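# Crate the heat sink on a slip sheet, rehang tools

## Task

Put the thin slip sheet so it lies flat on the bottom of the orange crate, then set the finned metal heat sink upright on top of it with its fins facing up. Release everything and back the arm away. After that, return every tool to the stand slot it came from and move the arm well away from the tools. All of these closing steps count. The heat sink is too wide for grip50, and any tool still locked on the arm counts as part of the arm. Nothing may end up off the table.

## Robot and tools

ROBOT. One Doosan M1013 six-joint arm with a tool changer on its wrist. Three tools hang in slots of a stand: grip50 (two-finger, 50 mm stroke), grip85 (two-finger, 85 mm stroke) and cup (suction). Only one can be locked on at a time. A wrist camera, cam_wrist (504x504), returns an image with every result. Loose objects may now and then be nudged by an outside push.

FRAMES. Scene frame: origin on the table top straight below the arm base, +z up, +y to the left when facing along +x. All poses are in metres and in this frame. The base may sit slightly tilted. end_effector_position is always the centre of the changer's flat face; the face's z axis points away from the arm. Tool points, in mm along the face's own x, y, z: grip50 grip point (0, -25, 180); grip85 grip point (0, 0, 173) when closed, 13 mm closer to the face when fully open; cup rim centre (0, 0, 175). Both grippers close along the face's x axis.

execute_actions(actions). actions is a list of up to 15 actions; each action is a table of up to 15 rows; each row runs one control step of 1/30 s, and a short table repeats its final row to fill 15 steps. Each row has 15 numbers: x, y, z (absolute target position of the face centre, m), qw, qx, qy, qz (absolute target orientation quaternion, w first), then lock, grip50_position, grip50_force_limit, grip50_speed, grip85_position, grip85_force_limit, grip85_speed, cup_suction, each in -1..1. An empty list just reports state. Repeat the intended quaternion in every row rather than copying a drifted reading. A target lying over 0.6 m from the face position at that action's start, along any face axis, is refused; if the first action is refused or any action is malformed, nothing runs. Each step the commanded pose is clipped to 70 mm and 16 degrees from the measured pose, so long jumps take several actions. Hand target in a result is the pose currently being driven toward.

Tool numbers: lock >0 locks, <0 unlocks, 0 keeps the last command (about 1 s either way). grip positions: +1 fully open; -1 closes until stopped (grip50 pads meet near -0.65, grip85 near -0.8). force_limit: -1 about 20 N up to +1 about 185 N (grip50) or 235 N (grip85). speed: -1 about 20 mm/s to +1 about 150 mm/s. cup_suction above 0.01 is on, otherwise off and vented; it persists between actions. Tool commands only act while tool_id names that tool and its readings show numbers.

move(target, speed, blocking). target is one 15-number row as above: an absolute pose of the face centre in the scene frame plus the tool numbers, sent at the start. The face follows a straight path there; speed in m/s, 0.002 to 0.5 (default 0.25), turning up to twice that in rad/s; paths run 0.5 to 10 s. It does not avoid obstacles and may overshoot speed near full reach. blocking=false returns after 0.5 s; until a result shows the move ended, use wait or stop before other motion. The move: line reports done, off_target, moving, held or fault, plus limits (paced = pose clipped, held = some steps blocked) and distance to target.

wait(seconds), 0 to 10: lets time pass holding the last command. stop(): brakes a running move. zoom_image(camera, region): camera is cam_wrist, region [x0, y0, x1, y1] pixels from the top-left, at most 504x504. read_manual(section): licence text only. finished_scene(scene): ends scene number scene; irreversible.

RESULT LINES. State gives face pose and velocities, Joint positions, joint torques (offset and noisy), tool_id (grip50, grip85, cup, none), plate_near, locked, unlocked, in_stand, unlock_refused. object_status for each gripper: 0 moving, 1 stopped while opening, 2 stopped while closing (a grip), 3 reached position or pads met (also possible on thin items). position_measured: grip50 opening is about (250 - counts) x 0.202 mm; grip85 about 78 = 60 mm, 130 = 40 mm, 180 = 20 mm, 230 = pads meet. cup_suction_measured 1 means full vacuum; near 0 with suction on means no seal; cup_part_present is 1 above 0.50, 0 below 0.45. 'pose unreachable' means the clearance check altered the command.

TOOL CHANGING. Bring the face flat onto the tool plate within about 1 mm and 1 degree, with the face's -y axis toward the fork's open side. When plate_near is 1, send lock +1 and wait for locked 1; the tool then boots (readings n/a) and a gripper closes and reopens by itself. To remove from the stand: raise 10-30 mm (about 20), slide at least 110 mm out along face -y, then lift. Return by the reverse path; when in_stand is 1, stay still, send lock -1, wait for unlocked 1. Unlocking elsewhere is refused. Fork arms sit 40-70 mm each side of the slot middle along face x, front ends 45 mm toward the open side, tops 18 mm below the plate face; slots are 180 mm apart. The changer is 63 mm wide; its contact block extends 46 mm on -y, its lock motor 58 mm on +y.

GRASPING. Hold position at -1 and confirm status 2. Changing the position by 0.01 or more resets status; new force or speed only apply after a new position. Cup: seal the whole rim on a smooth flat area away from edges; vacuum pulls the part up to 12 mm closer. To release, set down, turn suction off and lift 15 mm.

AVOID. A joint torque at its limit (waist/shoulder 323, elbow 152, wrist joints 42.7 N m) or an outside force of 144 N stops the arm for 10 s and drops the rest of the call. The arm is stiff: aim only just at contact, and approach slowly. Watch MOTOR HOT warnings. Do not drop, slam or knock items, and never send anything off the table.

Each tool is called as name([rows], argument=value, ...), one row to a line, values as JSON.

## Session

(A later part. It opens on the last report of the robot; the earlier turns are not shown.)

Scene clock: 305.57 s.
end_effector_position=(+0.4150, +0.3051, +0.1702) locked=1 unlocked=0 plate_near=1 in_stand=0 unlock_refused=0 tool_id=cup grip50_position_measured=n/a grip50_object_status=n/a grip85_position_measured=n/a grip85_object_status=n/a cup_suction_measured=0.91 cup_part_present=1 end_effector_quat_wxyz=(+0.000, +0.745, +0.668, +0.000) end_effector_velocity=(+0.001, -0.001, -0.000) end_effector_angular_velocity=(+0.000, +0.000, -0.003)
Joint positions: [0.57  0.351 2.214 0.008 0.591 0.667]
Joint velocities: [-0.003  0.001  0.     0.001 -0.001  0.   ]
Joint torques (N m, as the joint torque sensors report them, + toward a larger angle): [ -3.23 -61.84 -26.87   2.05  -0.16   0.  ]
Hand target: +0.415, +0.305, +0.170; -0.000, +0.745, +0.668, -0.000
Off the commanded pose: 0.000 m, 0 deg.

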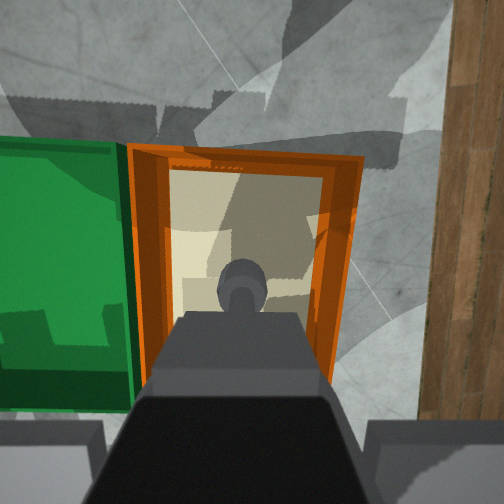

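execute_actions([
  [[0.4150,0.3051,0.1697,0,0.74455,0.66757,0,0,0,0,0,0,0,0,1],[0.4150,0.3051,0.1692,0,0.74455,0.66757,0,0,0,0,0,0,0,0,1],[0.4150,0.3051,0.1688,0,0.74455,0.66757,0,0,0,0,0,0,0,0,1],[0.4150,0.3051,0.1688,0,0.74455,0.66757,0,0,0,0,0,0,0,0,1],[0.4150,0.3051,0.1688,0,0.74455,0.66757,0,0,0,0,0,0,0,0,0],[0.4150,0.3051,0.1692,0,0.74455,0.66757,0,0,0,0,0,0,0,0,0],[0.4150,0.3051,0.1702,0,0.74455,0.66757,0,0,0,0,0,0,0,0,0],[0.4150,0.3051,0.1716,0,0.74455,0.66757,0,0,0,0,0,0,0,0,0],[0.4150,0.3051,0.1732,0,0.74455,0.66757,0,0,0,0,0,0,0,0,0],[0.4150,0.3051,0.1748,0,0.74455,0.66757,0,0,0,0,0,0,0,0,0],[0.4150,0.3051,0.1764,0,0.74455,0.66757,0,0,0,0,0,0,0,0,0],[0.4150,0.3051,0.1778,0,0.74455,0.66757,0,0,0,0,0,0,0,0,0],[0.4150,0.3051,0.1788,0,0.74455,0.66757,0,0,0,0,0,0,0,0,0],[0.4150,0.3051,0.1794,0,0.74455,0.66757,0,0,0,0,0,0,0,0,0],[0.4150,0.3051,0.1797,0,0.74455,0.66757,0,0,0,0,0,0,0,0,0]],
])

Scene clock: 314.17 s.
end_effector_position=(+0.4149, +0.3051, +0.1779) locked=1 unlocked=0 plate_near=1 in_stand=0 unlock_refused=0 tool_id=cup grip50_position_measured=n/a grip50_object_status=n/a grip85_position_measured=n/a grip85_object_status=n/a cup_suction_measured=0.01 cup_part_present=0 end_effector_quat_wxyz=(-0.000, +0.745, +0.668, +0.000) end_effector_velocity=(-0.000, +0.000, +0.025) end_effector_angular_velocity=(-0.001, +0.001, +0.001)
Joint positions: [0.57  0.338 2.211 0.008 0.608 0.667]
Joint velocities: [ 0.    -0.042 -0.012 -0.001  0.055  0.   ]
Joint torques (N m, as the joint torque sensors report them, + toward a larger angle): [ -1.84 -51.94 -26.65   1.9   -0.61  -0.05]
Hand target: +0.415, +0.305, +0.180; +0.000, +0.745, +0.668, +0.000
Off the commanded pose: 0.002 m, 0 deg.

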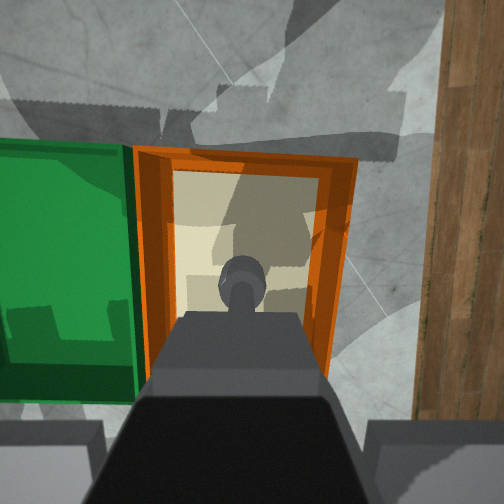

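move(target=[0.4150,0.3051,0.200,0,0.74455,0.66757,0,0,0,0,0,0,0,0,0], speed=0.1)

move(target=[0.5571,0.1665,0.3811,0,0.70433,0.70988,0,0,0,0,0,0,0,0,0], speed=0.3)

move(target=[0.6821,0.1675,0.3811,0,0.70433,0.70988,0,0,0,0,0,0,0,0,0], speed=0.18)

Scene clock: 323.47 s.
end_effector_position=(+0.4150, +0.3051, +0.1999) locked=1 unlocked=0 plate_near=1 in_stand=0 unlock_refused=0 tool_id=cup grip50_position_measured=n/a grip50_object_status=n/a grip85_position_measured=n/a grip85_object_status=n/a cup_suction_measured=0.00 cup_part_present=0 end_effector_quat_wxyz=(+0.000, +0.745, +0.668, -0.000) end_effector_velocity=(-0.000, -0.000, +0.001) end_effector_angular_velocity=(-0.000, +0.001, -0.000)
Joint positions: [0.569 0.302 2.2   0.007 0.654 0.668]
Joint velocities: [-0.    -0.001  0.     0.     0.002  0.   ]
Joint torques (N m, as the joint torque sensors report them, + toward a larger angle): [ -2.43 -59.13 -29.33   2.16  -0.09  -0.17]
Hand target: +0.415, +0.305, +0.200; +0.000, +0.745, +0.668, +0.000
Off the commanded pose: 0.000 m, 0 deg.
move: done

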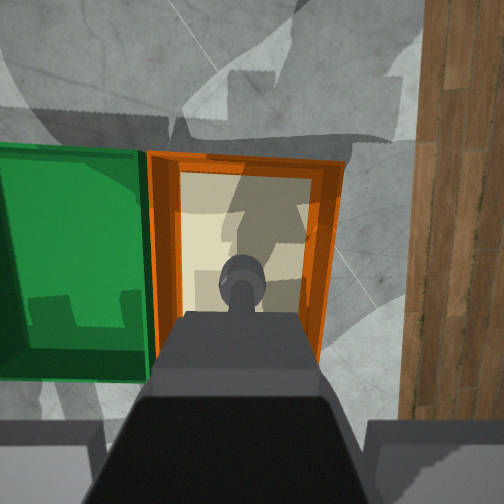

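Scene clock: 324.83 s.
end_effector_position=(+0.5573, +0.1670, +0.3809) locked=1 unlocked=0 plate_near=1 in_stand=0 unlock_refused=0 tool_id=cup grip50_position_measured=n/a grip50_object_status=n/a grip85_position_measured=n/a grip85_object_status=n/a cup_suction_measured=0.00 cup_part_present=0 end_effector_quat_wxyz=(-0.000, +0.704, +0.710, +0.000) end_effector_velocity=(+0.000, -0.001, +0.000) end_effector_angular_velocity=(+0.000, +0.001, +0.000)
Joint positions: [0.237 0.176 1.935 0.    1.046 0.224]
Joint velocities: [-0.001  0.    -0.001  0.     0.001 -0.001]
Joint torques (N m, as the joint torque sensors report them, + toward a larger angle): [ -2.64 -57.47 -42.43   3.27   0.08  -0.38]
Hand target: +0.557, +0.167, +0.381; -0.000, +0.704, +0.710, +0.000
Off the commanded pose: 0.001 m, 0 deg.
move: done

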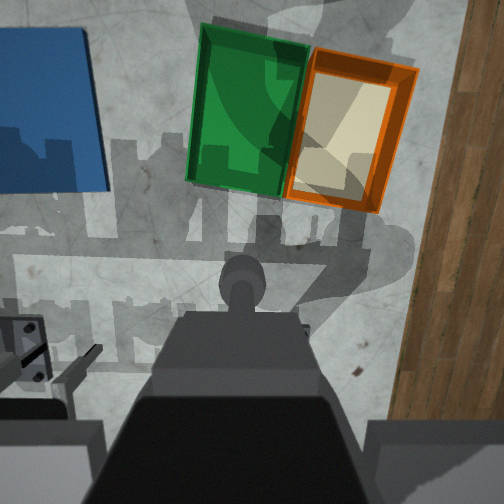

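Scene clock: 325.93 s.
end_effector_position=(+0.6821, +0.1676, +0.3810) locked=1 unlocked=0 plate_near=1 in_stand=0 unlock_refused=0 tool_id=cup grip50_position_measured=n/a grip50_object_status=n/a grip85_position_measured=n/a grip85_object_status=n/a cup_suction_measured=0.00 cup_part_present=0 end_effector_quat_wxyz=(-0.000, +0.704, +0.710, +0.000) end_effector_velocity=(+0.001, +0.000, +0.000) end_effector_angular_velocity=(-0.000, -0.001, +0.001)
Joint positions: [ 0.198  0.353  1.703 -0.001  1.101  0.185]
Joint velocities: [ 0.     0.001 -0.002 -0.     0.    -0.   ]
Joint torques (N m, as the joint torque sensors report them, + toward a larger angle): [ -3.32 -79.5  -43.06   3.34  -0.38  -0.13]
Hand target: +0.682, +0.168, +0.381; -0.000, +0.704, +0.710, +0.000
Off the commanded pose: 0.000 m, 0 deg.
move: done

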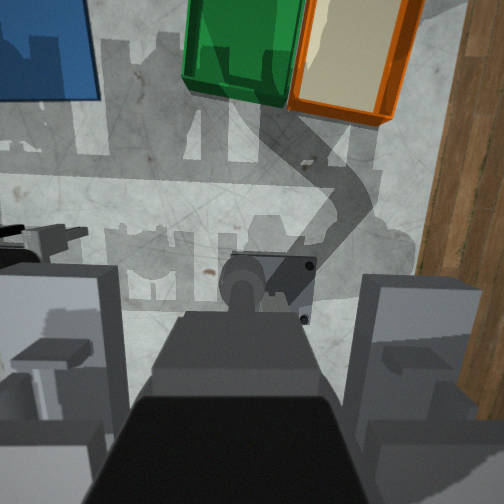

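move(target=[0.6822,0.1675,0.3613,0,0.70433,0.70988,0,0,0,0,0,0,0,0,0], speed=0.035)

Scene clock: 330.60 s.
end_effector_position=(+0.6821, +0.1675, +0.3613) locked=1 unlocked=0 plate_near=1 in_stand=1 unlock_refused=0 tool_id=cup grip50_position_measured=n/a grip50_object_status=n/a grip85_position_measured=n/a grip85_object_status=n/a cup_suction_measured=0.00 cup_part_present=0 end_effector_quat_wxyz=(-0.000, +0.704, +0.710, -0.000) end_effector_velocity=(-0.000, +0.001, -0.001) end_effector_angular_velocity=(-0.001, -0.000, +0.003)
Joint positions: [ 0.197  0.368  1.721 -0.001  1.068  0.185]
Joint velocities: [ 0.002  0.001  0.001 -0.001 -0.002 -0.   ]
Joint torques (N m, as the joint torque sensors report them, + toward a larger angle): [ -4.45 -78.26 -46.03   2.78  -2.05  -0.58]
Hand target: +0.682, +0.167, +0.361; -0.000, +0.704, +0.710, +0.000
Off the commanded pose: 0.000 m, 0 deg.
move: done

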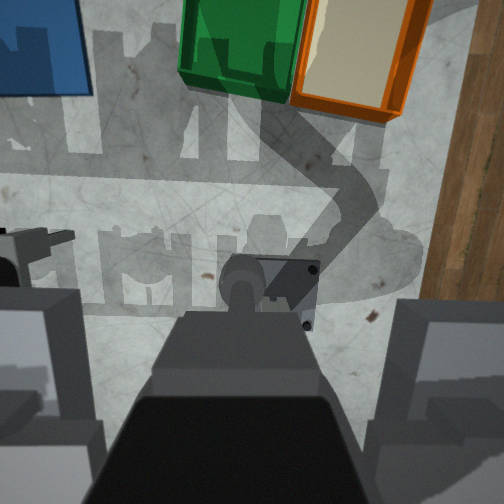

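execute_actions([
  [[0.6820,0.1675,0.3611,0,0.70433,0.70988,0,-1,0,0,0,0,0,0,0]],
  [[0.6820,0.1675,0.3611,0,0.70433,0.70988,0,-1,0,0,0,0,0,0,0]],
])

Scene clock: 334.23 s.
end_effector_position=(+0.6821, +0.1675, +0.3611) locked=0 unlocked=1 plate_near=1 in_stand=1 unlock_refused=0 tool_id=none grip50_position_measured=n/a grip50_object_status=n/a grip85_position_measured=n/a grip85_object_status=n/a cup_suction_measured=n/a cup_part_present=n/a end_effector_quat_wxyz=(+0.000, +0.704, +0.710, +0.000) end_effector_velocity=(+0.000, +0.001, +0.000) end_effector_angular_velocity=(+0.001, -0.001, +0.000)
Joint positions: [ 0.197  0.368  1.722 -0.002  1.067  0.185]
Joint velocities: [ 0.001  0.    -0.001  0.    -0.    -0.   ]
Joint torques (N m, as the joint torque sensors report them, + toward a larger angle): [ -2.35 -73.07 -38.1    3.46  -0.27  -0.01]
Hand target: +0.682, +0.167, +0.361; +0.000, +0.704, +0.710, +0.000
Off the commanded pose: 0.000 m, 0 deg.

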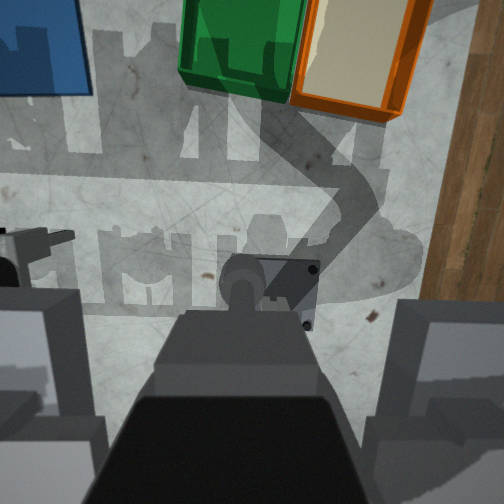

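move(target=[0.6820,0.1675,0.391,0,0.70433,0.70988,0,0,0,0,0,0,0,0,0], speed=0.1)

move(target=[0.6855,-0.1925,0.421,0,0.70433,0.70988,0,0,0,0,0,0,0,0,0], speed=0.3)

execute_actions(actions=[])

zoom_image(camera="cam_wrist", region=[180, 295, 300, 400])

zoom_image(camera="cam_wrist", region=[70, 230, 180, 310])

zoom_image(camera="cam_wrist", region=[300, 240, 410, 320])

Scene clock: 342.40 s.
end_effector_position=(+0.6820, +0.1675, +0.3909) locked=0 unlocked=1 plate_near=0 in_stand=0 unlock_refused=0 tool_id=none grip50_position_measured=n/a grip50_object_status=n/a grip85_position_measured=n/a grip85_object_status=n/a cup_suction_measured=n/a cup_part_present=n/a end_effector_quat_wxyz=(-0.000, +0.704, +0.710, -0.000) end_effector_velocity=(-0.000, +0.001, +0.001) end_effector_angular_velocity=(-0.000, -0.001, +0.001)
Joint positions: [ 0.197  0.346  1.693 -0.001  1.118  0.185]
Joint velocities: [ 0.001 -0.001 -0.001 -0.     0.001  0.   ]
Joint torques (N m, as the joint torque sensors report them, + toward a larger angle): [ -0.87 -71.36 -38.76   3.4   -0.31  -0.06]
Hand target: +0.682, +0.168, +0.391; +0.000, +0.704, +0.710, -0.000
Off the commanded pose: 0.000 m, 0 deg.
move: done

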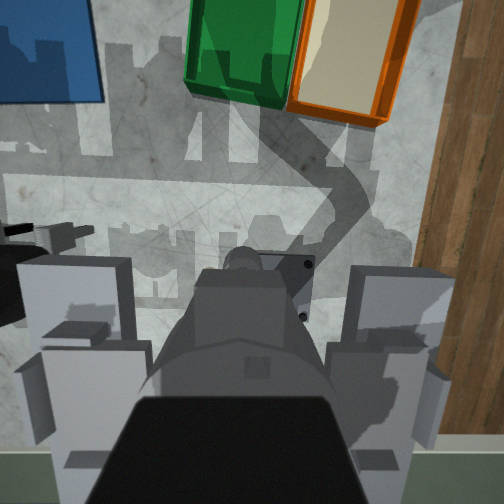

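Scene clock: 344.07 s.
end_effector_position=(+0.6859, -0.1921, +0.4210) locked=0 unlocked=1 plate_near=0 in_stand=0 unlock_refused=0 tool_id=none grip50_position_measured=n/a grip50_object_status=n/a grip85_position_measured=n/a grip85_object_status=n/a cup_suction_measured=n/a cup_part_present=n/a end_effector_quat_wxyz=(-0.000, +0.704, +0.710, +0.000) end_effector_velocity=(+0.000, -0.002, -0.000) end_effector_angular_velocity=(+0.001, +0.000, -0.002)
Joint positions: [-0.311  0.338  1.642 -0.008  1.175 -0.321]
Joint velocities: [-0.003  0.001 -0.001  0.001  0.    -0.001]
Joint torques (N m, as the joint torque sensors report them, + toward a larger angle): [ -2.7  -72.35 -40.3    3.78  -0.19  -0.22]
Hand target: +0.686, -0.192, +0.421; -0.000, +0.704, +0.710, +0.001
Off the commanded pose: 0.001 m, 0 deg.
move: done

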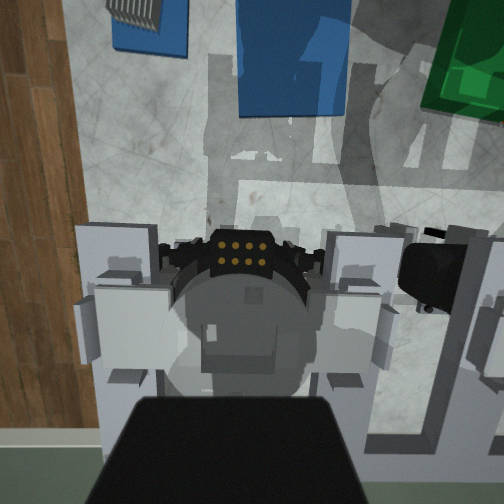

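Scene clock: 344.07 s.
end_effector_position=(+0.6859, -0.1921, +0.4210) locked=0 unlocked=1 plate_near=0 in_stand=0 unlock_refused=0 tool_id=none grip50_position_measured=n/a grip50_object_status=n/a grip85_position_measured=n/a grip85_object_status=n/a cup_suction_measured=n/a cup_part_present=n/a end_effector_quat_wxyz=(-0.000, +0.704, +0.710, +0.000) end_effector_velocity=(+0.000, -0.002, -0.000) end_effector_angular_velocity=(+0.001, +0.000, -0.002)
Joint positions: [-0.311  0.338  1.642 -0.008  1.175 -0.321]
Joint velocities: [-0.003  0.001 -0.001  0.001  0.    -0.001]
Joint torques (N m, as the joint torque sensors report them, + toward a larger angle): [ -2.7  -72.35 -40.3    3.78  -0.19  -0.22]
Hand target: +0.686, -0.192, +0.421; -0.000, +0.704, +0.710, +0.001
Off the commanded pose: 0.001 m, 0 deg.

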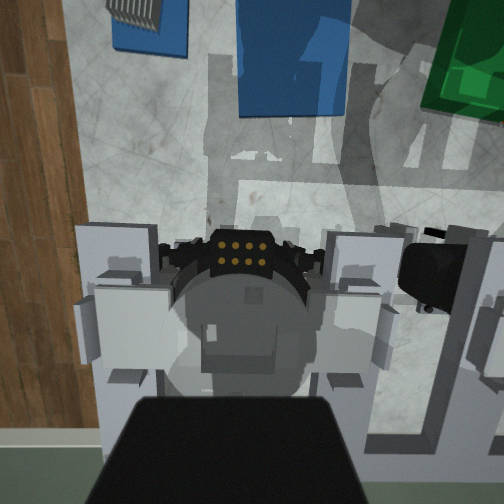

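Region (180, 295, 300, 400) of cam_wrist's 504x504 image, scaled by 4.200, with more detail than that image has; it fills the top 441 rows of this view, and the rest is white.

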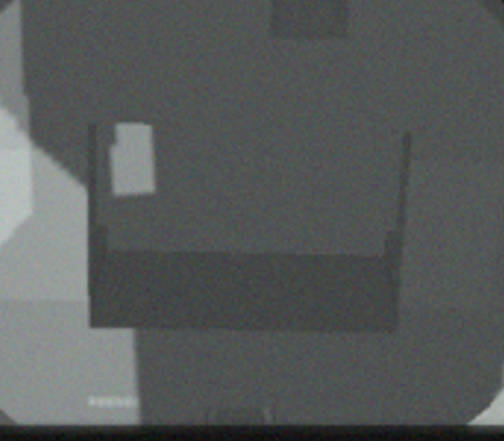

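Region (70, 230, 180, 310) of cam_wrist's 504x504 image, scaled by 4.582, with more detail than that image has; it fills the top 367 rows of this view, and the rest is white.

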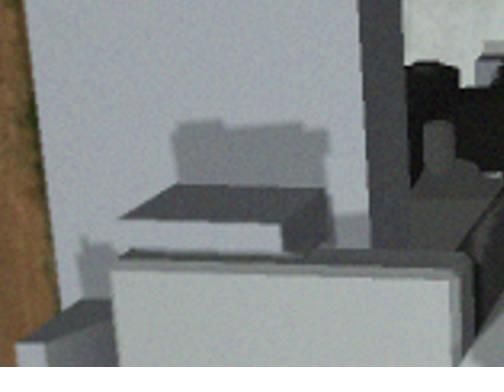

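Region (300, 240, 410, 320) of cam_wrist's 504x504 image, scaled by 4.582, with more detail than that image has; it fills the top 367 rows of this view, and the rest is white.

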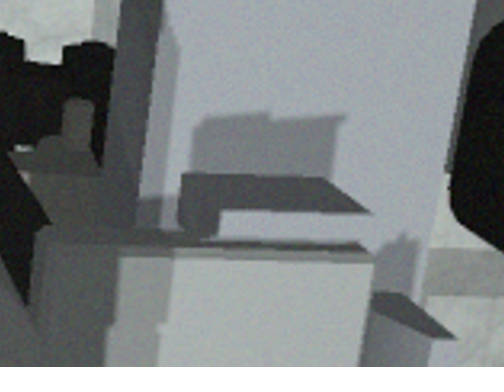

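execute_actions(actions=[])

zoom_image(camera="cam_wrist", region=[180, 280, 300, 385])

zoom_image(camera="cam_wrist", region=[65, 210, 175, 290])

zoom_image(camera="cam_wrist", region=[305, 220, 415, 300])

Scene clock: 347.70 s.
end_effector_position=(+0.6859, -0.1922, +0.4210) locked=0 unlocked=1 plate_near=0 in_stand=0 unlock_refused=0 tool_id=none grip50_position_measured=n/a grip50_object_status=n/a grip85_position_measured=n/a grip85_object_status=n/a cup_suction_measured=n/a cup_part_present=n/a end_effector_quat_wxyz=(-0.000, +0.704, +0.710, +0.001) end_effector_velocity=(+0.000, -0.000, +0.001) end_effector_angular_velocity=(-0.000, -0.001, -0.000)
Joint positions: [-0.311  0.338  1.642 -0.008  1.175 -0.321]
Joint velocities: [-0.    -0.    -0.001  0.     0.     0.   ]
Joint torques (N m, as the joint torque sensors report them, + toward a larger angle): [ -1.27 -72.36 -39.78   3.52  -0.13  -0.13]
Hand target: +0.686, -0.192, +0.421; -0.000, +0.704, +0.710, +0.001
Off the commanded pose: 0.000 m, 0 deg.

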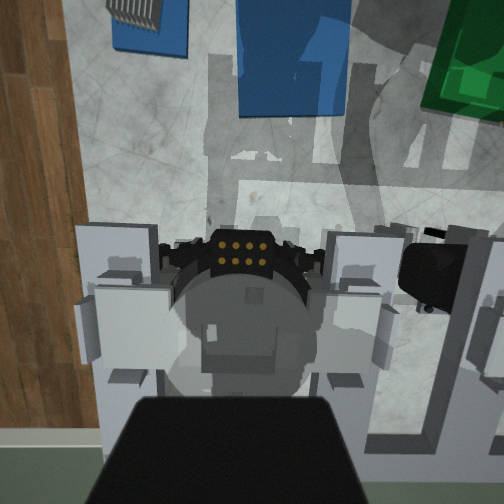

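Region (180, 280, 300, 385) of cam_wrist's 504x504 image, scaled by 4.200, with more detail than that image has; it fills the top 441 rows of this view, and the rest is white.

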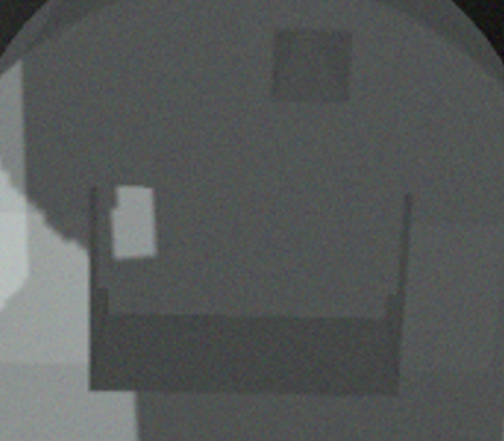

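Region (65, 210, 175, 290) of cam_wrist's 504x504 image, scaled by 4.582, with more detail than that image has; it fills the top 367 rows of this view, and the rest is white.

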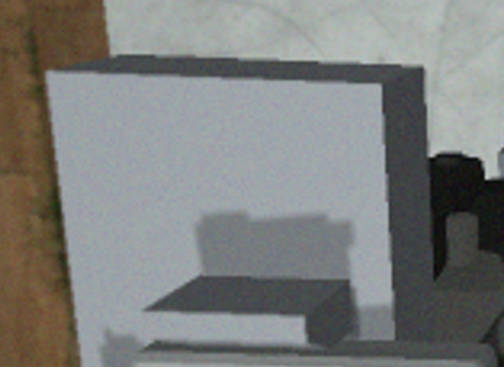

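Region (305, 220, 415, 300) of cam_wrist's 504x504 image, scaled by 4.582, with more detail than that image has; it fills the top 367 rows of this view, and the rest is white.

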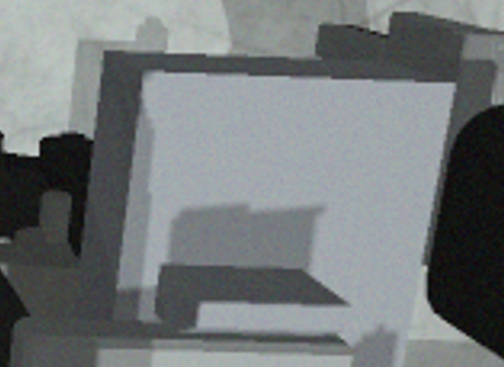

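zoom_image(camera="cam_wrist", region=[120, 380, 350, 420])

zoom_image(camera="cam_wrist", region=[130, 385, 170, 410])

zoom_image(camera="cam_wrist", region=[300, 385, 340, 410])

Region (120, 380, 350, 420) of cam_wrist's 504x504 image, scaled by 2.191, with more detail than that image has; it fills the top 88 rows of this view, and the rest is white.

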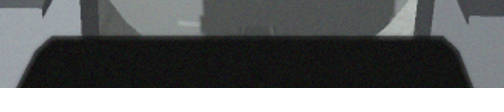

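Region (130, 385, 170, 410) of cam_wrist's 504x504 image, scaled by 12.600, with more detail than that image has; it fills the top 315 rows of this view, and the rest is white.

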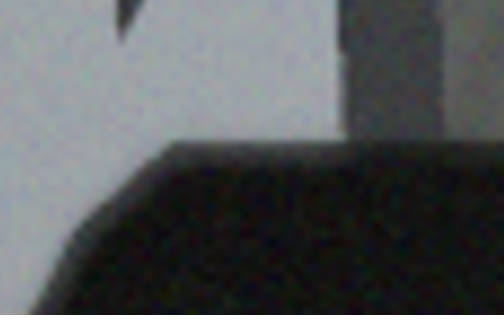

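Region (300, 385, 340, 410) of cam_wrist's 504x504 image, scaled by 12.600, with more detail than that image has; it fills the top 315 rows of this view, and the rest is white.

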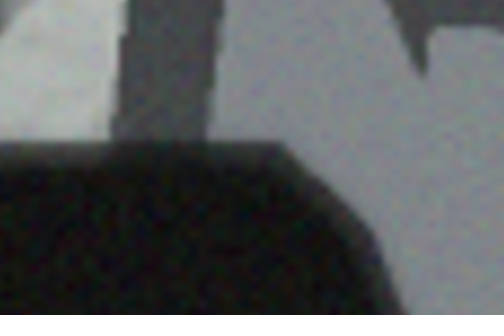

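move(target=[0.6777,-0.1924,0.385,0,0.71111,0.70309,0,0,0,0,0,1,-0.5,0,0], speed=0.1)

move(target=[0.6777,-0.1924,0.3615,0,0.71111,0.70309,0,0,0,0,0,1,-0.5,0,0], speed=0.04)

Scene clock: 428.97 s.
end_effector_position=(+0.6777, -0.1924, +0.3851) locked=0 unlocked=1 plate_near=0 in_stand=0 unlock_refused=0 tool_id=none grip50_position_measured=n/a grip50_object_status=n/a grip85_position_measured=n/a grip85_object_status=n/a cup_suction_measured=n/a cup_part_present=n/a end_effector_quat_wxyz=(+0.000, +0.711, +0.703, +0.000) end_effector_velocity=(-0.000, -0.001, -0.001) end_effector_angular_velocity=(-0.000, +0.000, -0.002)
Joint positions: [-0.315  0.35   1.695 -0.01   1.108 -0.304]
Joint velocities: [-0.002  0.001  0.001 -0.    -0.002  0.   ]
Joint torques (N m, as the joint torque sensors report them, + toward a larger angle): [ -0.65 -71.6  -39.18   3.38  -0.21  -0.14]
Hand target: +0.678, -0.192, +0.385; -0.000, +0.711, +0.703, +0.000
Off the commanded pose: 0.000 m, 0 deg.
move: done

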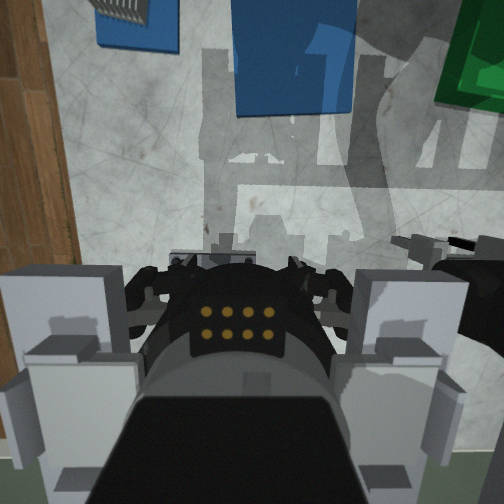

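Scene clock: 429.87 s.
end_effector_position=(+0.6777, -0.1924, +0.3616) locked=0 unlocked=1 plate_near=0 in_stand=1 unlock_refused=0 tool_id=none grip50_position_measured=n/a grip50_object_status=n/a grip85_position_measured=n/a grip85_object_status=n/a cup_suction_measured=n/a cup_part_present=n/a end_effector_quat_wxyz=(+0.000, +0.711, +0.703, +0.000) end_effector_velocity=(+0.000, +0.000, -0.000) end_effector_angular_velocity=(+0.000, -0.000, -0.000)
Joint positions: [-0.315  0.368  1.718 -0.01   1.068 -0.304]
Joint velocities: [ 0.     0.     0.     0.    -0.001  0.   ]
Joint torques (N m, as the joint torque sensors report them, + toward a larger angle): [ -0.11 -73.11 -38.06   3.35  -0.44  -0.33]
Hand target: +0.678, -0.192, +0.362; -0.000, +0.711, +0.703, +0.000
Off the commanded pose: 0.000 m, 0 deg.
move: done

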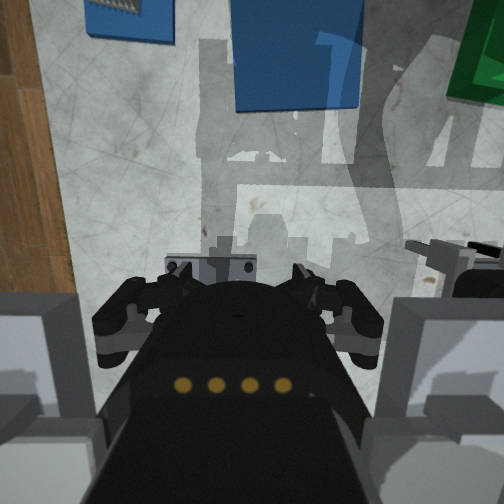

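execute_actions([
  [[0.6777,-0.1924,0.3613,0,0.71111,0.70309,0,0,0,0,0,1,-0.5,0,0],[0.6777,-0.1924,0.3611,0,0.71111,0.70309,0,0,0,0,0,1,-0.5,0,0],[0.6777,-0.1924,0.3609,0,0.71111,0.70309,0,0,0,0,0,1,-0.5,0,0]],
])

Scene clock: 432.60 s.
end_effector_position=(+0.6777, -0.1924, +0.3609) locked=0 unlocked=1 plate_near=1 in_stand=1 unlock_refused=0 tool_id=none grip50_position_measured=n/a grip50_object_status=n/a grip85_position_measured=n/a grip85_object_status=n/a cup_suction_measured=n/a cup_part_present=n/a end_effector_quat_wxyz=(+0.000, +0.711, +0.703, +0.000) end_effector_velocity=(+0.000, +0.001, -0.000) end_effector_angular_velocity=(+0.000, +0.001, +0.002)
Joint positions: [-0.315  0.369  1.718 -0.01   1.067 -0.304]
Joint velocities: [ 0.002  0.     0.001 -0.     0.    -0.   ]
Joint torques (N m, as the joint torque sensors report them, + toward a larger angle): [ -0.64 -73.05 -36.96   3.49  -0.03   0.05]
Hand target: +0.678, -0.192, +0.361; -0.000, +0.711, +0.703, +0.000
Off the commanded pose: 0.000 m, 0 deg.

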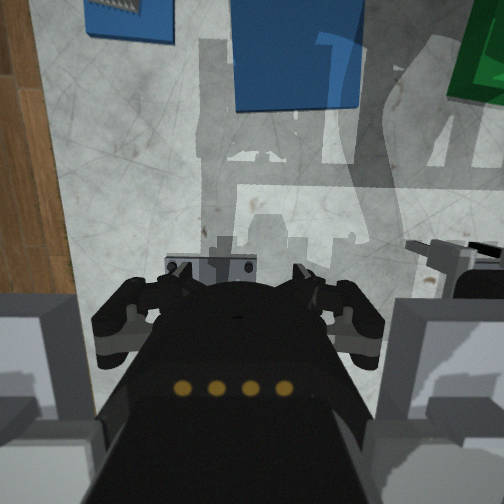

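plate_near=1 with no strain. Lock.

execute_actions([
  [[0.6777,-0.1924,0.3608,0,0.71111,0.70309,0,1,0,0,0,1,-0.5,0,0]],
  [[0.6777,-0.1924,0.3608,0,0.71111,0.70309,0,1,0,0,0,1,-0.5,0,0]],
])

Scene clock: 435.87 s.
end_effector_position=(+0.6776, -0.1924, +0.3607) locked=1 unlocked=0 plate_near=1 in_stand=1 unlock_refused=0 tool_id=grip85 grip50_position_measured=n/a grip50_object_status=n/a grip85_position_measured=n/a grip85_object_status=n/a cup_suction_measured=n/a cup_part_present=n/a end_effector_quat_wxyz=(-0.000, +0.711, +0.703, -0.000) end_effector_velocity=(+0.001, -0.000, +0.001) end_effector_angular_velocity=(-0.001, -0.002, +0.000)
Joint positions: [-0.315  0.369  1.718 -0.01   1.067 -0.304]
Joint velocities: [ 0.    -0.001 -0.002 -0.     0.     0.   ]
Joint torques (N m, as the joint torque sensors report them, + toward a larger angle): [ -2.05 -82.07 -44.75   3.47  -0.31  -0.14]
Hand target: +0.678, -0.192, +0.361; +0.000, +0.711, +0.703, +0.000
Off the commanded pose: 0.000 m, 0 deg.

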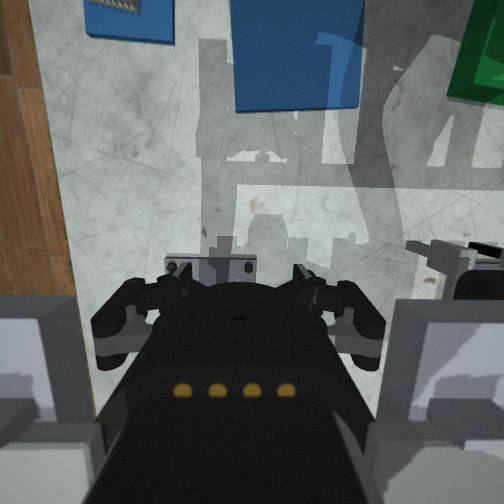

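move(target=[0.6777,-0.1924,0.3807,0,0.71111,0.70309,0,0,0,0,0,1,-0.5,0,0], speed=0.08)

move(target=[0.5527,-0.1910,0.3807,0,0.71111,0.70309,0,0,0,0,0,1,-0.5,0,0], speed=0.2)

move(target=[0.3465,-0.3410,0.30,0,0.77162,0.63608,0,0,0,0,0,1,-0.5,0,0], speed=0.3)

Scene clock: 454.43 s.
end_effector_position=(+0.6777, -0.1924, +0.3806) locked=1 unlocked=0 plate_near=1 in_stand=0 unlock_refused=0 tool_id=grip85 grip50_position_measured=n/a grip50_object_status=n/a grip85_position_measured=3 grip85_object_status=3 cup_suction_measured=n/a cup_part_present=n/a end_effector_quat_wxyz=(-0.000, +0.711, +0.703, -0.000) end_effector_velocity=(+0.000, -0.000, +0.001) end_effector_angular_velocity=(+0.001, -0.000, -0.001)
Joint positions: [-0.315  0.354  1.7   -0.01   1.101 -0.304]
Joint velocities: [-0.    -0.    -0.001  0.001  0.001 -0.   ]
Joint torques (N m, as the joint torque sensors report them, + toward a larger angle): [ -0.9  -80.34 -44.07   3.4   -0.4   -0.14]
Hand target: +0.678, -0.192, +0.381; +0.000, +0.711, +0.703, -0.000
Off the commanded pose: 0.000 m, 0 deg.
move: done

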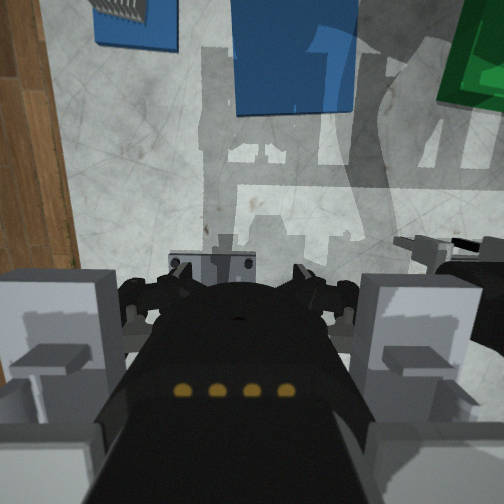

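Scene clock: 455.50 s.
end_effector_position=(+0.5527, -0.1911, +0.3808) locked=1 unlocked=0 plate_near=1 in_stand=0 unlock_refused=0 tool_id=grip85 grip50_position_measured=n/a grip50_object_status=n/a grip85_position_measured=3 grip85_object_status=3 cup_suction_measured=n/a cup_part_present=n/a end_effector_quat_wxyz=(-0.000, +0.711, +0.703, -0.000) end_effector_velocity=(-0.001, -0.000, +0.000) end_effector_angular_velocity=(-0.000, -0.000, -0.000)
Joint positions: [-0.379  0.178  1.93  -0.011  1.046 -0.367]
Joint velocities: [-0.001 -0.001  0.001  0.     0.    -0.001]
Joint torques (N m, as the joint torque sensors report them, + toward a larger angle): [ -1.85 -63.48 -44.38   3.53  -0.12  -0.33]
Hand target: +0.553, -0.191, +0.381; -0.000, +0.711, +0.703, +0.000
Off the commanded pose: 0.000 m, 0 deg.
move: done

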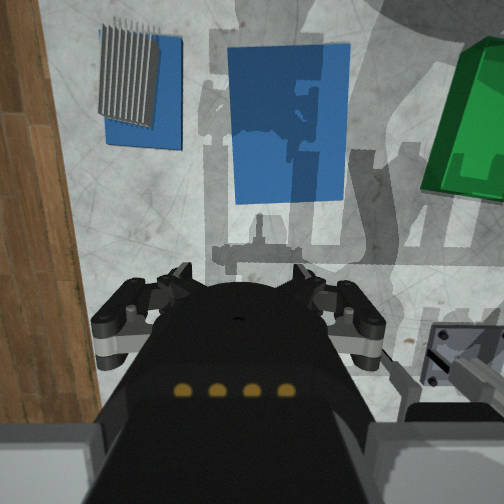

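Scene clock: 456.90 s.
end_effector_position=(+0.3467, -0.3408, +0.3001) locked=1 unlocked=0 plate_near=1 in_stand=0 unlock_refused=0 tool_id=grip85 grip50_position_measured=n/a grip50_object_status=n/a grip85_position_measured=3 grip85_object_status=3 cup_suction_measured=n/a cup_part_present=n/a end_effector_quat_wxyz=(-0.000, +0.772, +0.636, +0.001) end_effector_velocity=(-0.001, -0.000, -0.001) end_effector_angular_velocity=(+0.000, +0.001, +0.001)
Joint positions: [-0.832  0.11   2.182 -0.017  0.857 -0.634]
Joint velocities: [-0.001  0.001  0.    -0.    -0.    -0.001]
Joint torques (N m, as the joint torque sensors report them, + toward a larger angle): [ -1.65 -48.53 -37.89   2.8   -0.23   0.03]
Hand target: +0.347, -0.341, +0.300; -0.000, +0.772, +0.636, +0.001
Off the commanded pose: 0.000 m, 0 deg.
move: done

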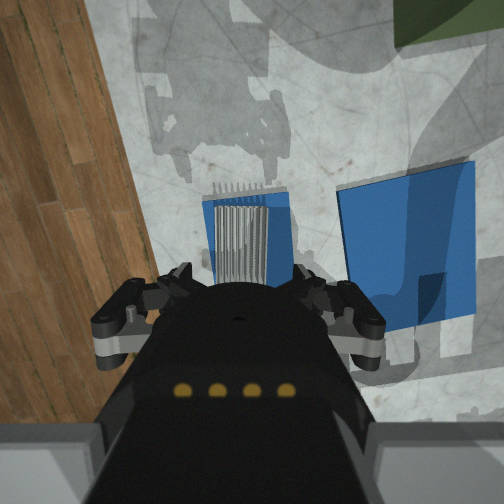

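zoom_image(camera="cam_wrist", region=[170, 175, 320, 300])

Region (170, 175, 320, 300) of cam_wrist's 504x504 image, scaled by 3.360, with more detail than that image has.

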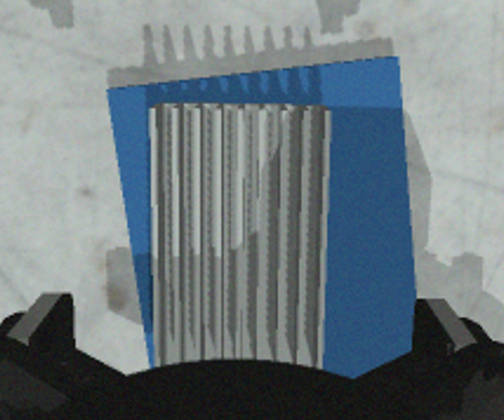

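move(target=[0.3470,-0.3431,0.198,0,0.77107,0.63675,0,0,0,0,0,1,-0.5,0,0], speed=0.15)

Scene clock: 473.03 s.
end_effector_position=(+0.3469, -0.3430, +0.1981) locked=1 unlocked=0 plate_near=1 in_stand=0 unlock_refused=0 tool_id=grip85 grip50_position_measured=n/a grip50_object_status=n/a grip85_position_measured=3 grip85_object_status=3 cup_suction_measured=n/a cup_part_present=n/a end_effector_quat_wxyz=(+0.000, +0.771, +0.637, +0.000) end_effector_velocity=(-0.001, -0.000, -0.001) end_effector_angular_velocity=(+0.001, +0.001, -0.001)
Joint positions: [-0.837  0.264  2.252 -0.023  0.632 -0.633]
Joint velocities: [-0.001  0.002  0.001 -0.    -0.001  0.   ]
Joint torques (N m, as the joint torque sensors report them, + toward a larger angle): [ -0.98 -56.24 -29.61   2.28  -0.12  -0.18]
Hand target: +0.347, -0.343, +0.198; +0.000, +0.771, +0.637, +0.000
Off the commanded pose: 0.000 m, 0 deg.
move: done

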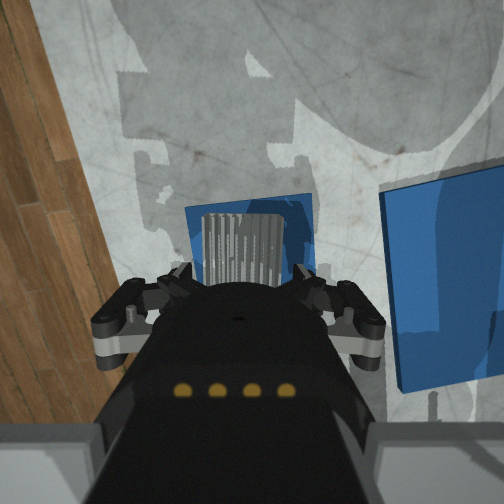

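Centred between the fingers. Close.

execute_actions([
  [[0.3470,-0.3431,0.198,0,0.77107,0.63675,0,0,0,0,0,-1,-0.5,-0.4,0]],
  [[0.3470,-0.3431,0.198,0,0.77107,0.63675,0,0,0,0,0,-1,-0.5,-0.4,0]],
])

Scene clock: 480.80 s.
end_effector_position=(+0.3470, -0.3431, +0.1980) locked=1 unlocked=0 plate_near=1 in_stand=0 unlock_refused=0 tool_id=grip85 grip50_position_measured=n/a grip50_object_status=n/a grip85_position_measured=79 grip85_object_status=2 cup_suction_measured=n/a cup_part_present=n/a end_effector_quat_wxyz=(+0.000, +0.771, +0.637, -0.000) end_effector_velocity=(-0.001, -0.001, -0.000) end_effector_angular_velocity=(+0.000, +0.000, -0.003)
Joint positions: [-0.837  0.264  2.252 -0.023  0.632 -0.633]
Joint velocities: [-0.002  0.    -0.     0.     0.     0.   ]
Joint torques (N m, as the joint torque sensors report them, + toward a larger angle): [ -2.67 -47.42 -25.54   1.67  -1.96  -0.2 ]
Hand target: +0.347, -0.343, +0.198; +0.000, +0.771, +0.637, +0.000
Off the commanded pose: 0.000 m, 0 deg.

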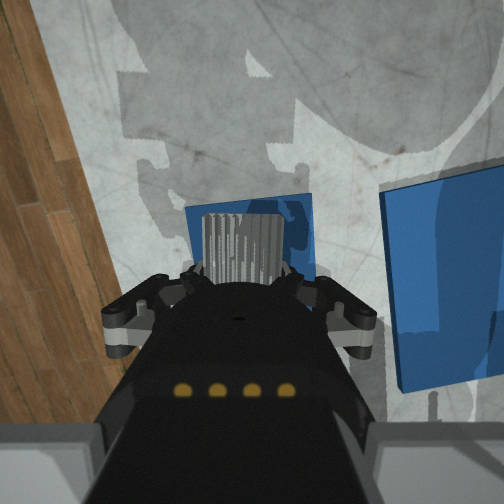

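move(target=[0.3470,-0.3431,0.224,0,0.77107,0.63675,0,0,0,0,0,-1,-0.5,-0.4,0], speed=0.1)

move(target=[0.4157,0.3050,0.262,0,0.75282,0.65823,0,0,0,0,0,-1,-0.5,-0.4,0], speed=0.35)

Scene clock: 496.60 s.
end_effector_position=(+0.3470, -0.3431, +0.2239) locked=1 unlocked=0 plate_near=1 in_stand=0 unlock_refused=0 tool_id=grip85 grip50_position_measured=n/a grip50_object_status=n/a grip85_position_measured=79 grip85_object_status=2 cup_suction_measured=n/a cup_part_present=n/a end_effector_quat_wxyz=(-0.000, +0.771, +0.637, -0.000) end_effector_velocity=(-0.000, +0.000, +0.001) end_effector_angular_velocity=(-0.000, +0.000, +0.000)
Joint positions: [-0.836  0.222  2.237 -0.022  0.69  -0.634]
Joint velocities: [ 0.    -0.001 -0.    -0.     0.001 -0.   ]
Joint torques (N m, as the joint torque sensors report them, + toward a larger angle): [ -2.43 -56.77 -32.7    2.31  -0.35  -0.04]
Hand target: +0.347, -0.343, +0.224; +0.000, +0.771, +0.637, -0.000
Off the commanded pose: 0.000 m, 0 deg.
move: done

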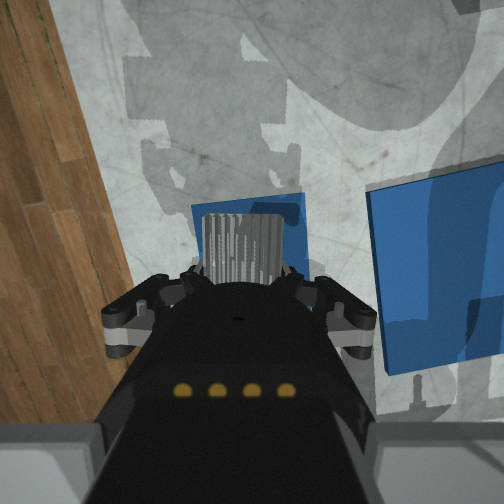

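action 0: the call puts the target (arm/x, arm/y, arm/z) 0.649 m from end_effector_position in the last result along the changer face's own x axis as it stood there; a target may be at most 0.6 m away along each of those axes, so nothing of the call was run and nothing moved. Command a nearer target, and go on from there in a later call.

execute_actions([
  [[0.34700,-0.34307,0.22405,0,0.77107,0.63675,0,0,0,0,0,-1,-0.5,-0.4,0],[0.34702,-0.34287,0.22420,0,0.77106,0.63676,0,0,0,0,0,-1,-0.5,-0.4,0],[0.34708,-0.34233,0.22444,0,0.77105,0.63678,0,0,0,0,0,-1,-0.5,-0.4,0],[0.34719,-0.34130,0.22479,0,0.77102,0.63681,0,0,0,0,0,-1,-0.5,-0.4,0],[0.34737,-0.33963,0.22522,0,0.77097,0.63687,0,0,0,0,0,-1,-0.5,-0.4,0],[0.34763,-0.33720,0.22574,0,0.77090,0.63695,0,0,0,0,0,-1,-0.5,-0.4,0],[0.34797,-0.33391,0.22635,0,0.77081,0.63705,0,0,0,0,0,-1,-0.5,-0.4,0],[0.34842,-0.32970,0.22704,0,0.77069,0.63719,0,0,0,0,0,-1,-0.5,-0.4,0],[0.34897,-0.32451,0.22781,0,0.77055,0.63737,0,0,0,0,0,-1,-0.5,-0.4,0],[0.34963,-0.31833,0.22864,0,0.77037,0.63757,0,0,0,0,0,-1,-0.5,-0.4,0],[0.35038,-0.31117,0.22954,0,0.77017,0.63781,0,0,0,0,0,-1,-0.5,-0.4,0],[0.35124,-0.30309,0.23050,0,0.76994,0.63808,0,0,0,0,0,-1,-0.5,-0.4,0],[0.35219,-0.29415,0.23151,0,0.76969,0.63837,0,0,0,0,0,-1,-0.5,-0.4,0],[0.35322,-0.28445,0.23255,0,0.76942,0.63869,0,0,0,0,0,-1,-0.5,-0.4,0],[0.35431,-0.27411,0.23364,0,0.76913,0.63904,0,0,0,0,0,-1,-0.5,-0.4,0]],
  [[0.35546,-0.26328,0.23474,0,0.76882,0.63940,0,0,0,0,0,-1,-0.5,-0.4,0],[0.35665,-0.25211,0.23587,0,0.76851,0.63977,0,0,0,0,0,-1,-0.5,-0.4,0],[0.35785,-0.24077,0.23700,0,0.76819,0.64014,0,0,0,0,0,-1,-0.5,-0.4,0],[0.35905,-0.22940,0.23813,0,0.76787,0.64052,0,0,0,0,0,-1,-0.5,-0.4,0],[0.36026,-0.21803,0.23926,0,0.76755,0.64090,0,0,0,0,0,-1,-0.5,-0.4,0],[0.36146,-0.20666,0.24036,0,0.76723,0.64127,0,0,0,0,0,-1,-0.5,-0.4,0],[0.36267,-0.19529,0.24145,0,0.76691,0.64165,0,0,0,0,0,-1,-0.5,-0.4,0],[0.36387,-0.18392,0.24249,0,0.76659,0.64203,0,0,0,0,0,-1,-0.5,-0.4,0],[0.36508,-0.17255,0.24350,0,0.76627,0.64240,0,0,0,0,0,-1,-0.5,-0.4,0],[0.36628,-0.16118,0.24446,0,0.76595,0.64278,0,0,0,0,0,-1,-0.5,-0.4,0],[0.36749,-0.14981,0.24536,0,0.76563,0.64316,0,0,0,0,0,-1,-0.5,-0.4,0],[0.36870,-0.13844,0.24619,0,0.76531,0.64353,0,0,0,0,0,-1,-0.5,-0.4,0],[0.36990,-0.12707,0.24696,0,0.76499,0.64391,0,0,0,0,0,-1,-0.5,-0.4,0],[0.37111,-0.11570,0.24765,0,0.76467,0.64429,0,0,0,0,0,-1,-0.5,-0.4,0],[0.37231,-0.10433,0.24826,0,0.76435,0.64466,0,0,0,0,0,-1,-0.5,-0.4,0]],
  [[0.37352,-0.09296,0.24878,0,0.76403,0.64504,0,0,0,0,0,-1,-0.5,-0.4,0],[0.37472,-0.08159,0.24921,0,0.76371,0.64542,0,0,0,0,0,-1,-0.5,-0.4,0],[0.37593,-0.07022,0.24956,0,0.76339,0.64579,0,0,0,0,0,-1,-0.5,-0.4,0],[0.37713,-0.05885,0.24980,0,0.76307,0.64617,0,0,0,0,0,-1,-0.5,-0.4,0],[0.37834,-0.04747,0.24995,0,0.76275,0.64655,0,0,0,0,0,-1,-0.5,-0.4,0],[0.37954,-0.03610,0.25,0,0.76243,0.64692,0,0,0,0,0,-1,-0.5,-0.4,0],[0.38075,-0.02473,0.25,0,0.76210,0.64730,0,0,0,0,0,-1,-0.5,-0.4,0],[0.38195,-0.01336,0.25,0,0.76178,0.64768,0,0,0,0,0,-1,-0.5,-0.4,0],[0.38316,-0.00199,0.25,0,0.76146,0.64806,0,0,0,0,0,-1,-0.5,-0.4,0],[0.38436,0.00938,0.25,0,0.76114,0.64843,0,0,0,0,0,-1,-0.5,-0.4,0],[0.38557,0.02075,0.25,0,0.76082,0.64881,0,0,0,0,0,-1,-0.5,-0.4,0],[0.38677,0.03212,0.25,0,0.76050,0.64919,0,0,0,0,0,-1,-0.5,-0.4,0],[0.38798,0.04349,0.25,0,0.76018,0.64956,0,0,0,0,0,-1,-0.5,-0.4,0],[0.38919,0.05486,0.25,0,0.75986,0.64994,0,0,0,0,0,-1,-0.5,-0.4,0],[0.39039,0.06623,0.25,0,0.75954,0.65032,0,0,0,0,0,-1,-0.5,-0.4,0]],
  [[0.39160,0.07760,0.25,0,0.75922,0.65069,0,0,0,0,0,-1,-0.5,-0.4,0],[0.39280,0.08897,0.25,0,0.75890,0.65107,0,0,0,0,0,-1,-0.5,-0.4,0],[0.39401,0.10034,0.25,0,0.75858,0.65145,0,0,0,0,0,-1,-0.5,-0.4,0],[0.39521,0.11171,0.25,0,0.75826,0.65182,0,0,0,0,0,-1,-0.5,-0.4,0],[0.39642,0.12308,0.25,0,0.75794,0.65220,0,0,0,0,0,-1,-0.5,-0.4,0],[0.39762,0.13445,0.25,0,0.75762,0.65258,0,0,0,0,0,-1,-0.5,-0.4,0],[0.39883,0.14582,0.25,0,0.75730,0.65295,0,0,0,0,0,-1,-0.5,-0.4,0],[0.40003,0.15719,0.25,0,0.75698,0.65333,0,0,0,0,0,-1,-0.5,-0.4,0],[0.40124,0.16856,0.25,0,0.75666,0.65371,0,0,0,0,0,-1,-0.5,-0.4,0],[0.40244,0.17993,0.25,0,0.75634,0.65408,0,0,0,0,0,-1,-0.5,-0.4,0],[0.40365,0.19130,0.25,0,0.75602,0.65446,0,0,0,0,0,-1,-0.5,-0.4,0],[0.40485,0.20267,0.25,0,0.75570,0.65484,0,0,0,0,0,-1,-0.5,-0.4,0],[0.40606,0.21401,0.25,0,0.75538,0.65521,0,0,0,0,0,-1,-0.5,-0.4,0],[0.40724,0.22518,0.25,0,0.75507,0.65558,0,0,0,0,0,-1,-0.5,-0.4,0],[0.40839,0.23601,0.25,0,0.75476,0.65594,0,0,0,0,0,-1,-0.5,-0.4,0]],
  [[0.40948,0.24635,0.25,0,0.75447,0.65629,0,0,0,0,0,-1,-0.5,-0.4,0],[0.41051,0.25605,0.25,0,0.75420,0.65661,0,0,0,0,0,-1,-0.5,-0.4,0],[0.41146,0.26499,0.25,0,0.75395,0.65690,0,0,0,0,0,-1,-0.5,-0.4,0],[0.41232,0.27307,0.25,0,0.75372,0.65717,0,0,0,0,0,-1,-0.5,-0.4,0],[0.41308,0.28023,0.25,0,0.75352,0.65741,0,0,0,0,0,-1,-0.5,-0.4,0],[0.41373,0.28641,0.25,0,0.75334,0.65761,0,0,0,0,0,-1,-0.5,-0.4,0],[0.41428,0.29160,0.25,0,0.75320,0.65779,0,0,0,0,0,-1,-0.5,-0.4,0],[0.41473,0.29581,0.25,0,0.75308,0.65793,0,0,0,0,0,-1,-0.5,-0.4,0],[0.41508,0.29910,0.25,0,0.75299,0.65803,0,0,0,0,0,-1,-0.5,-0.4,0],[0.41533,0.30153,0.25,0,0.75292,0.65811,0,0,0,0,0,-1,-0.5,-0.4,0],[0.41551,0.30320,0.25,0,0.75287,0.65817,0,0,0,0,0,-1,-0.5,-0.4,0],[0.41562,0.30423,0.25,0,0.75284,0.65820,0,0,0,0,0,-1,-0.5,-0.4,0],[0.41568,0.30477,0.25,0,0.75283,0.65822,0,0,0,0,0,-1,-0.5,-0.4,0],[0.41570,0.30497,0.25,0,0.75282,0.65823,0,0,0,0,0,-1,-0.5,-0.4,0],[0.41570,0.30500,0.25,0,0.75282,0.65823,0,0,0,0,0,-1,-0.5,-0.4,0]],
])

Scene clock: 570.63 s.
end_effector_position=(+0.4154, +0.3035, +0.2500) locked=1 unlocked=0 plate_near=1 in_stand=0 unlock_refused=0 tool_id=grip85 grip50_position_measured=n/a grip50_object_status=n/a grip85_position_measured=79 grip85_object_status=2 cup_suction_measured=n/a cup_part_present=n/a end_effector_quat_wxyz=(+0.000, +0.753, +0.658, +0.000) end_effector_velocity=(+0.005, +0.023, -0.001) end_effector_angular_velocity=(-0.005, -0.001, -0.000)
Joint positions: [0.566 0.226 2.17  0.006 0.76  0.691]
Joint velocities: [ 0.035  0.026 -0.033 -0.006  0.009  0.04 ]
Joint torques (N m, as the joint torque sensors report them, + toward a larger angle): [ -3.21 -60.53 -35.58   1.87   0.19  -0.38]
Hand target: +0.416, +0.305, +0.250; +0.000, +0.753, +0.658, -0.000
Off the commanded pose: 0.002 m, 0 deg.

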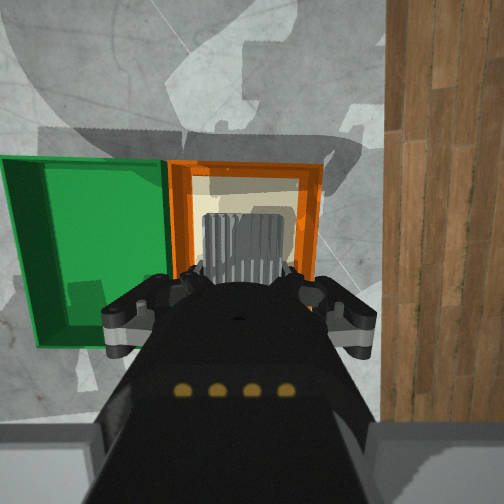

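execute_actions(actions=[])

Scene clock: 581.77 s.
end_effector_position=(+0.4157, +0.3049, +0.2499) locked=1 unlocked=0 plate_near=1 in_stand=0 unlock_refused=0 tool_id=grip85 grip50_position_measured=n/a grip50_object_status=n/a grip85_position_measured=79 grip85_object_status=2 cup_suction_measured=n/a cup_part_present=n/a end_effector_quat_wxyz=(+0.000, +0.753, +0.658, -0.000) end_effector_velocity=(-0.000, +0.000, +0.000) end_effector_angular_velocity=(+0.000, +0.001, -0.000)
Joint positions: [0.568 0.228 2.168 0.005 0.76  0.693]
Joint velocities: [ 0.001 -0.     0.     0.001  0.     0.   ]
Joint torques (N m, as the joint torque sensors report them, + toward a larger angle): [ -2.83 -59.24 -35.28   2.65  -0.04  -0.04]
Hand target: +0.416, +0.305, +0.250; +0.000, +0.753, +0.658, -0.000
Off the commanded pose: 0.000 m, 0 deg.

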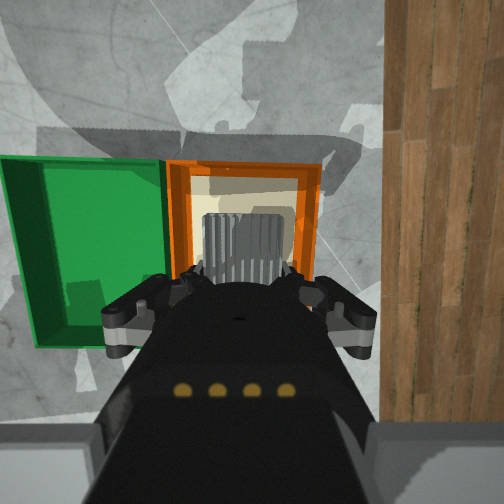

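move(target=[0.4157,0.3050,0.1975,0,0.75282,0.65823,0,0,0,0,0,-1,-0.5,-0.4,0], speed=0.07)

Scene clock: 584.00 s.
end_effector_position=(+0.4157, +0.3050, +0.1976) locked=1 unlocked=0 plate_near=1 in_stand=0 unlock_refused=0 tool_id=grip85 grip50_position_measured=n/a grip50_object_status=n/a grip85_position_measured=79 grip85_object_status=2 cup_suction_measured=n/a cup_part_present=n/a end_effector_quat_wxyz=(-0.000, +0.753, +0.658, +0.000) end_effector_velocity=(+0.000, -0.001, -0.001) end_effector_angular_velocity=(-0.000, +0.000, -0.001)
Joint positions: [0.568 0.307 2.2   0.007 0.65  0.692]
Joint velocities: [-0.002  0.001  0.001  0.    -0.002 -0.   ]
Joint torques (N m, as the joint torque sensors report them, + toward a larger angle): [ -2.94 -63.21 -32.5    1.94  -0.68  -0.03]
Hand target: +0.416, +0.305, +0.198; -0.000, +0.753, +0.658, +0.000
Off the commanded pose: 0.000 m, 0 deg.
move: done

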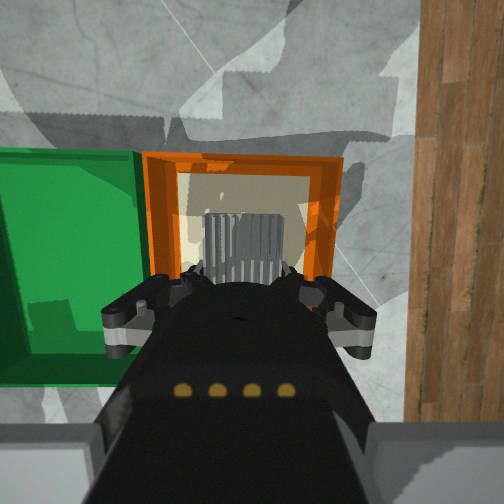

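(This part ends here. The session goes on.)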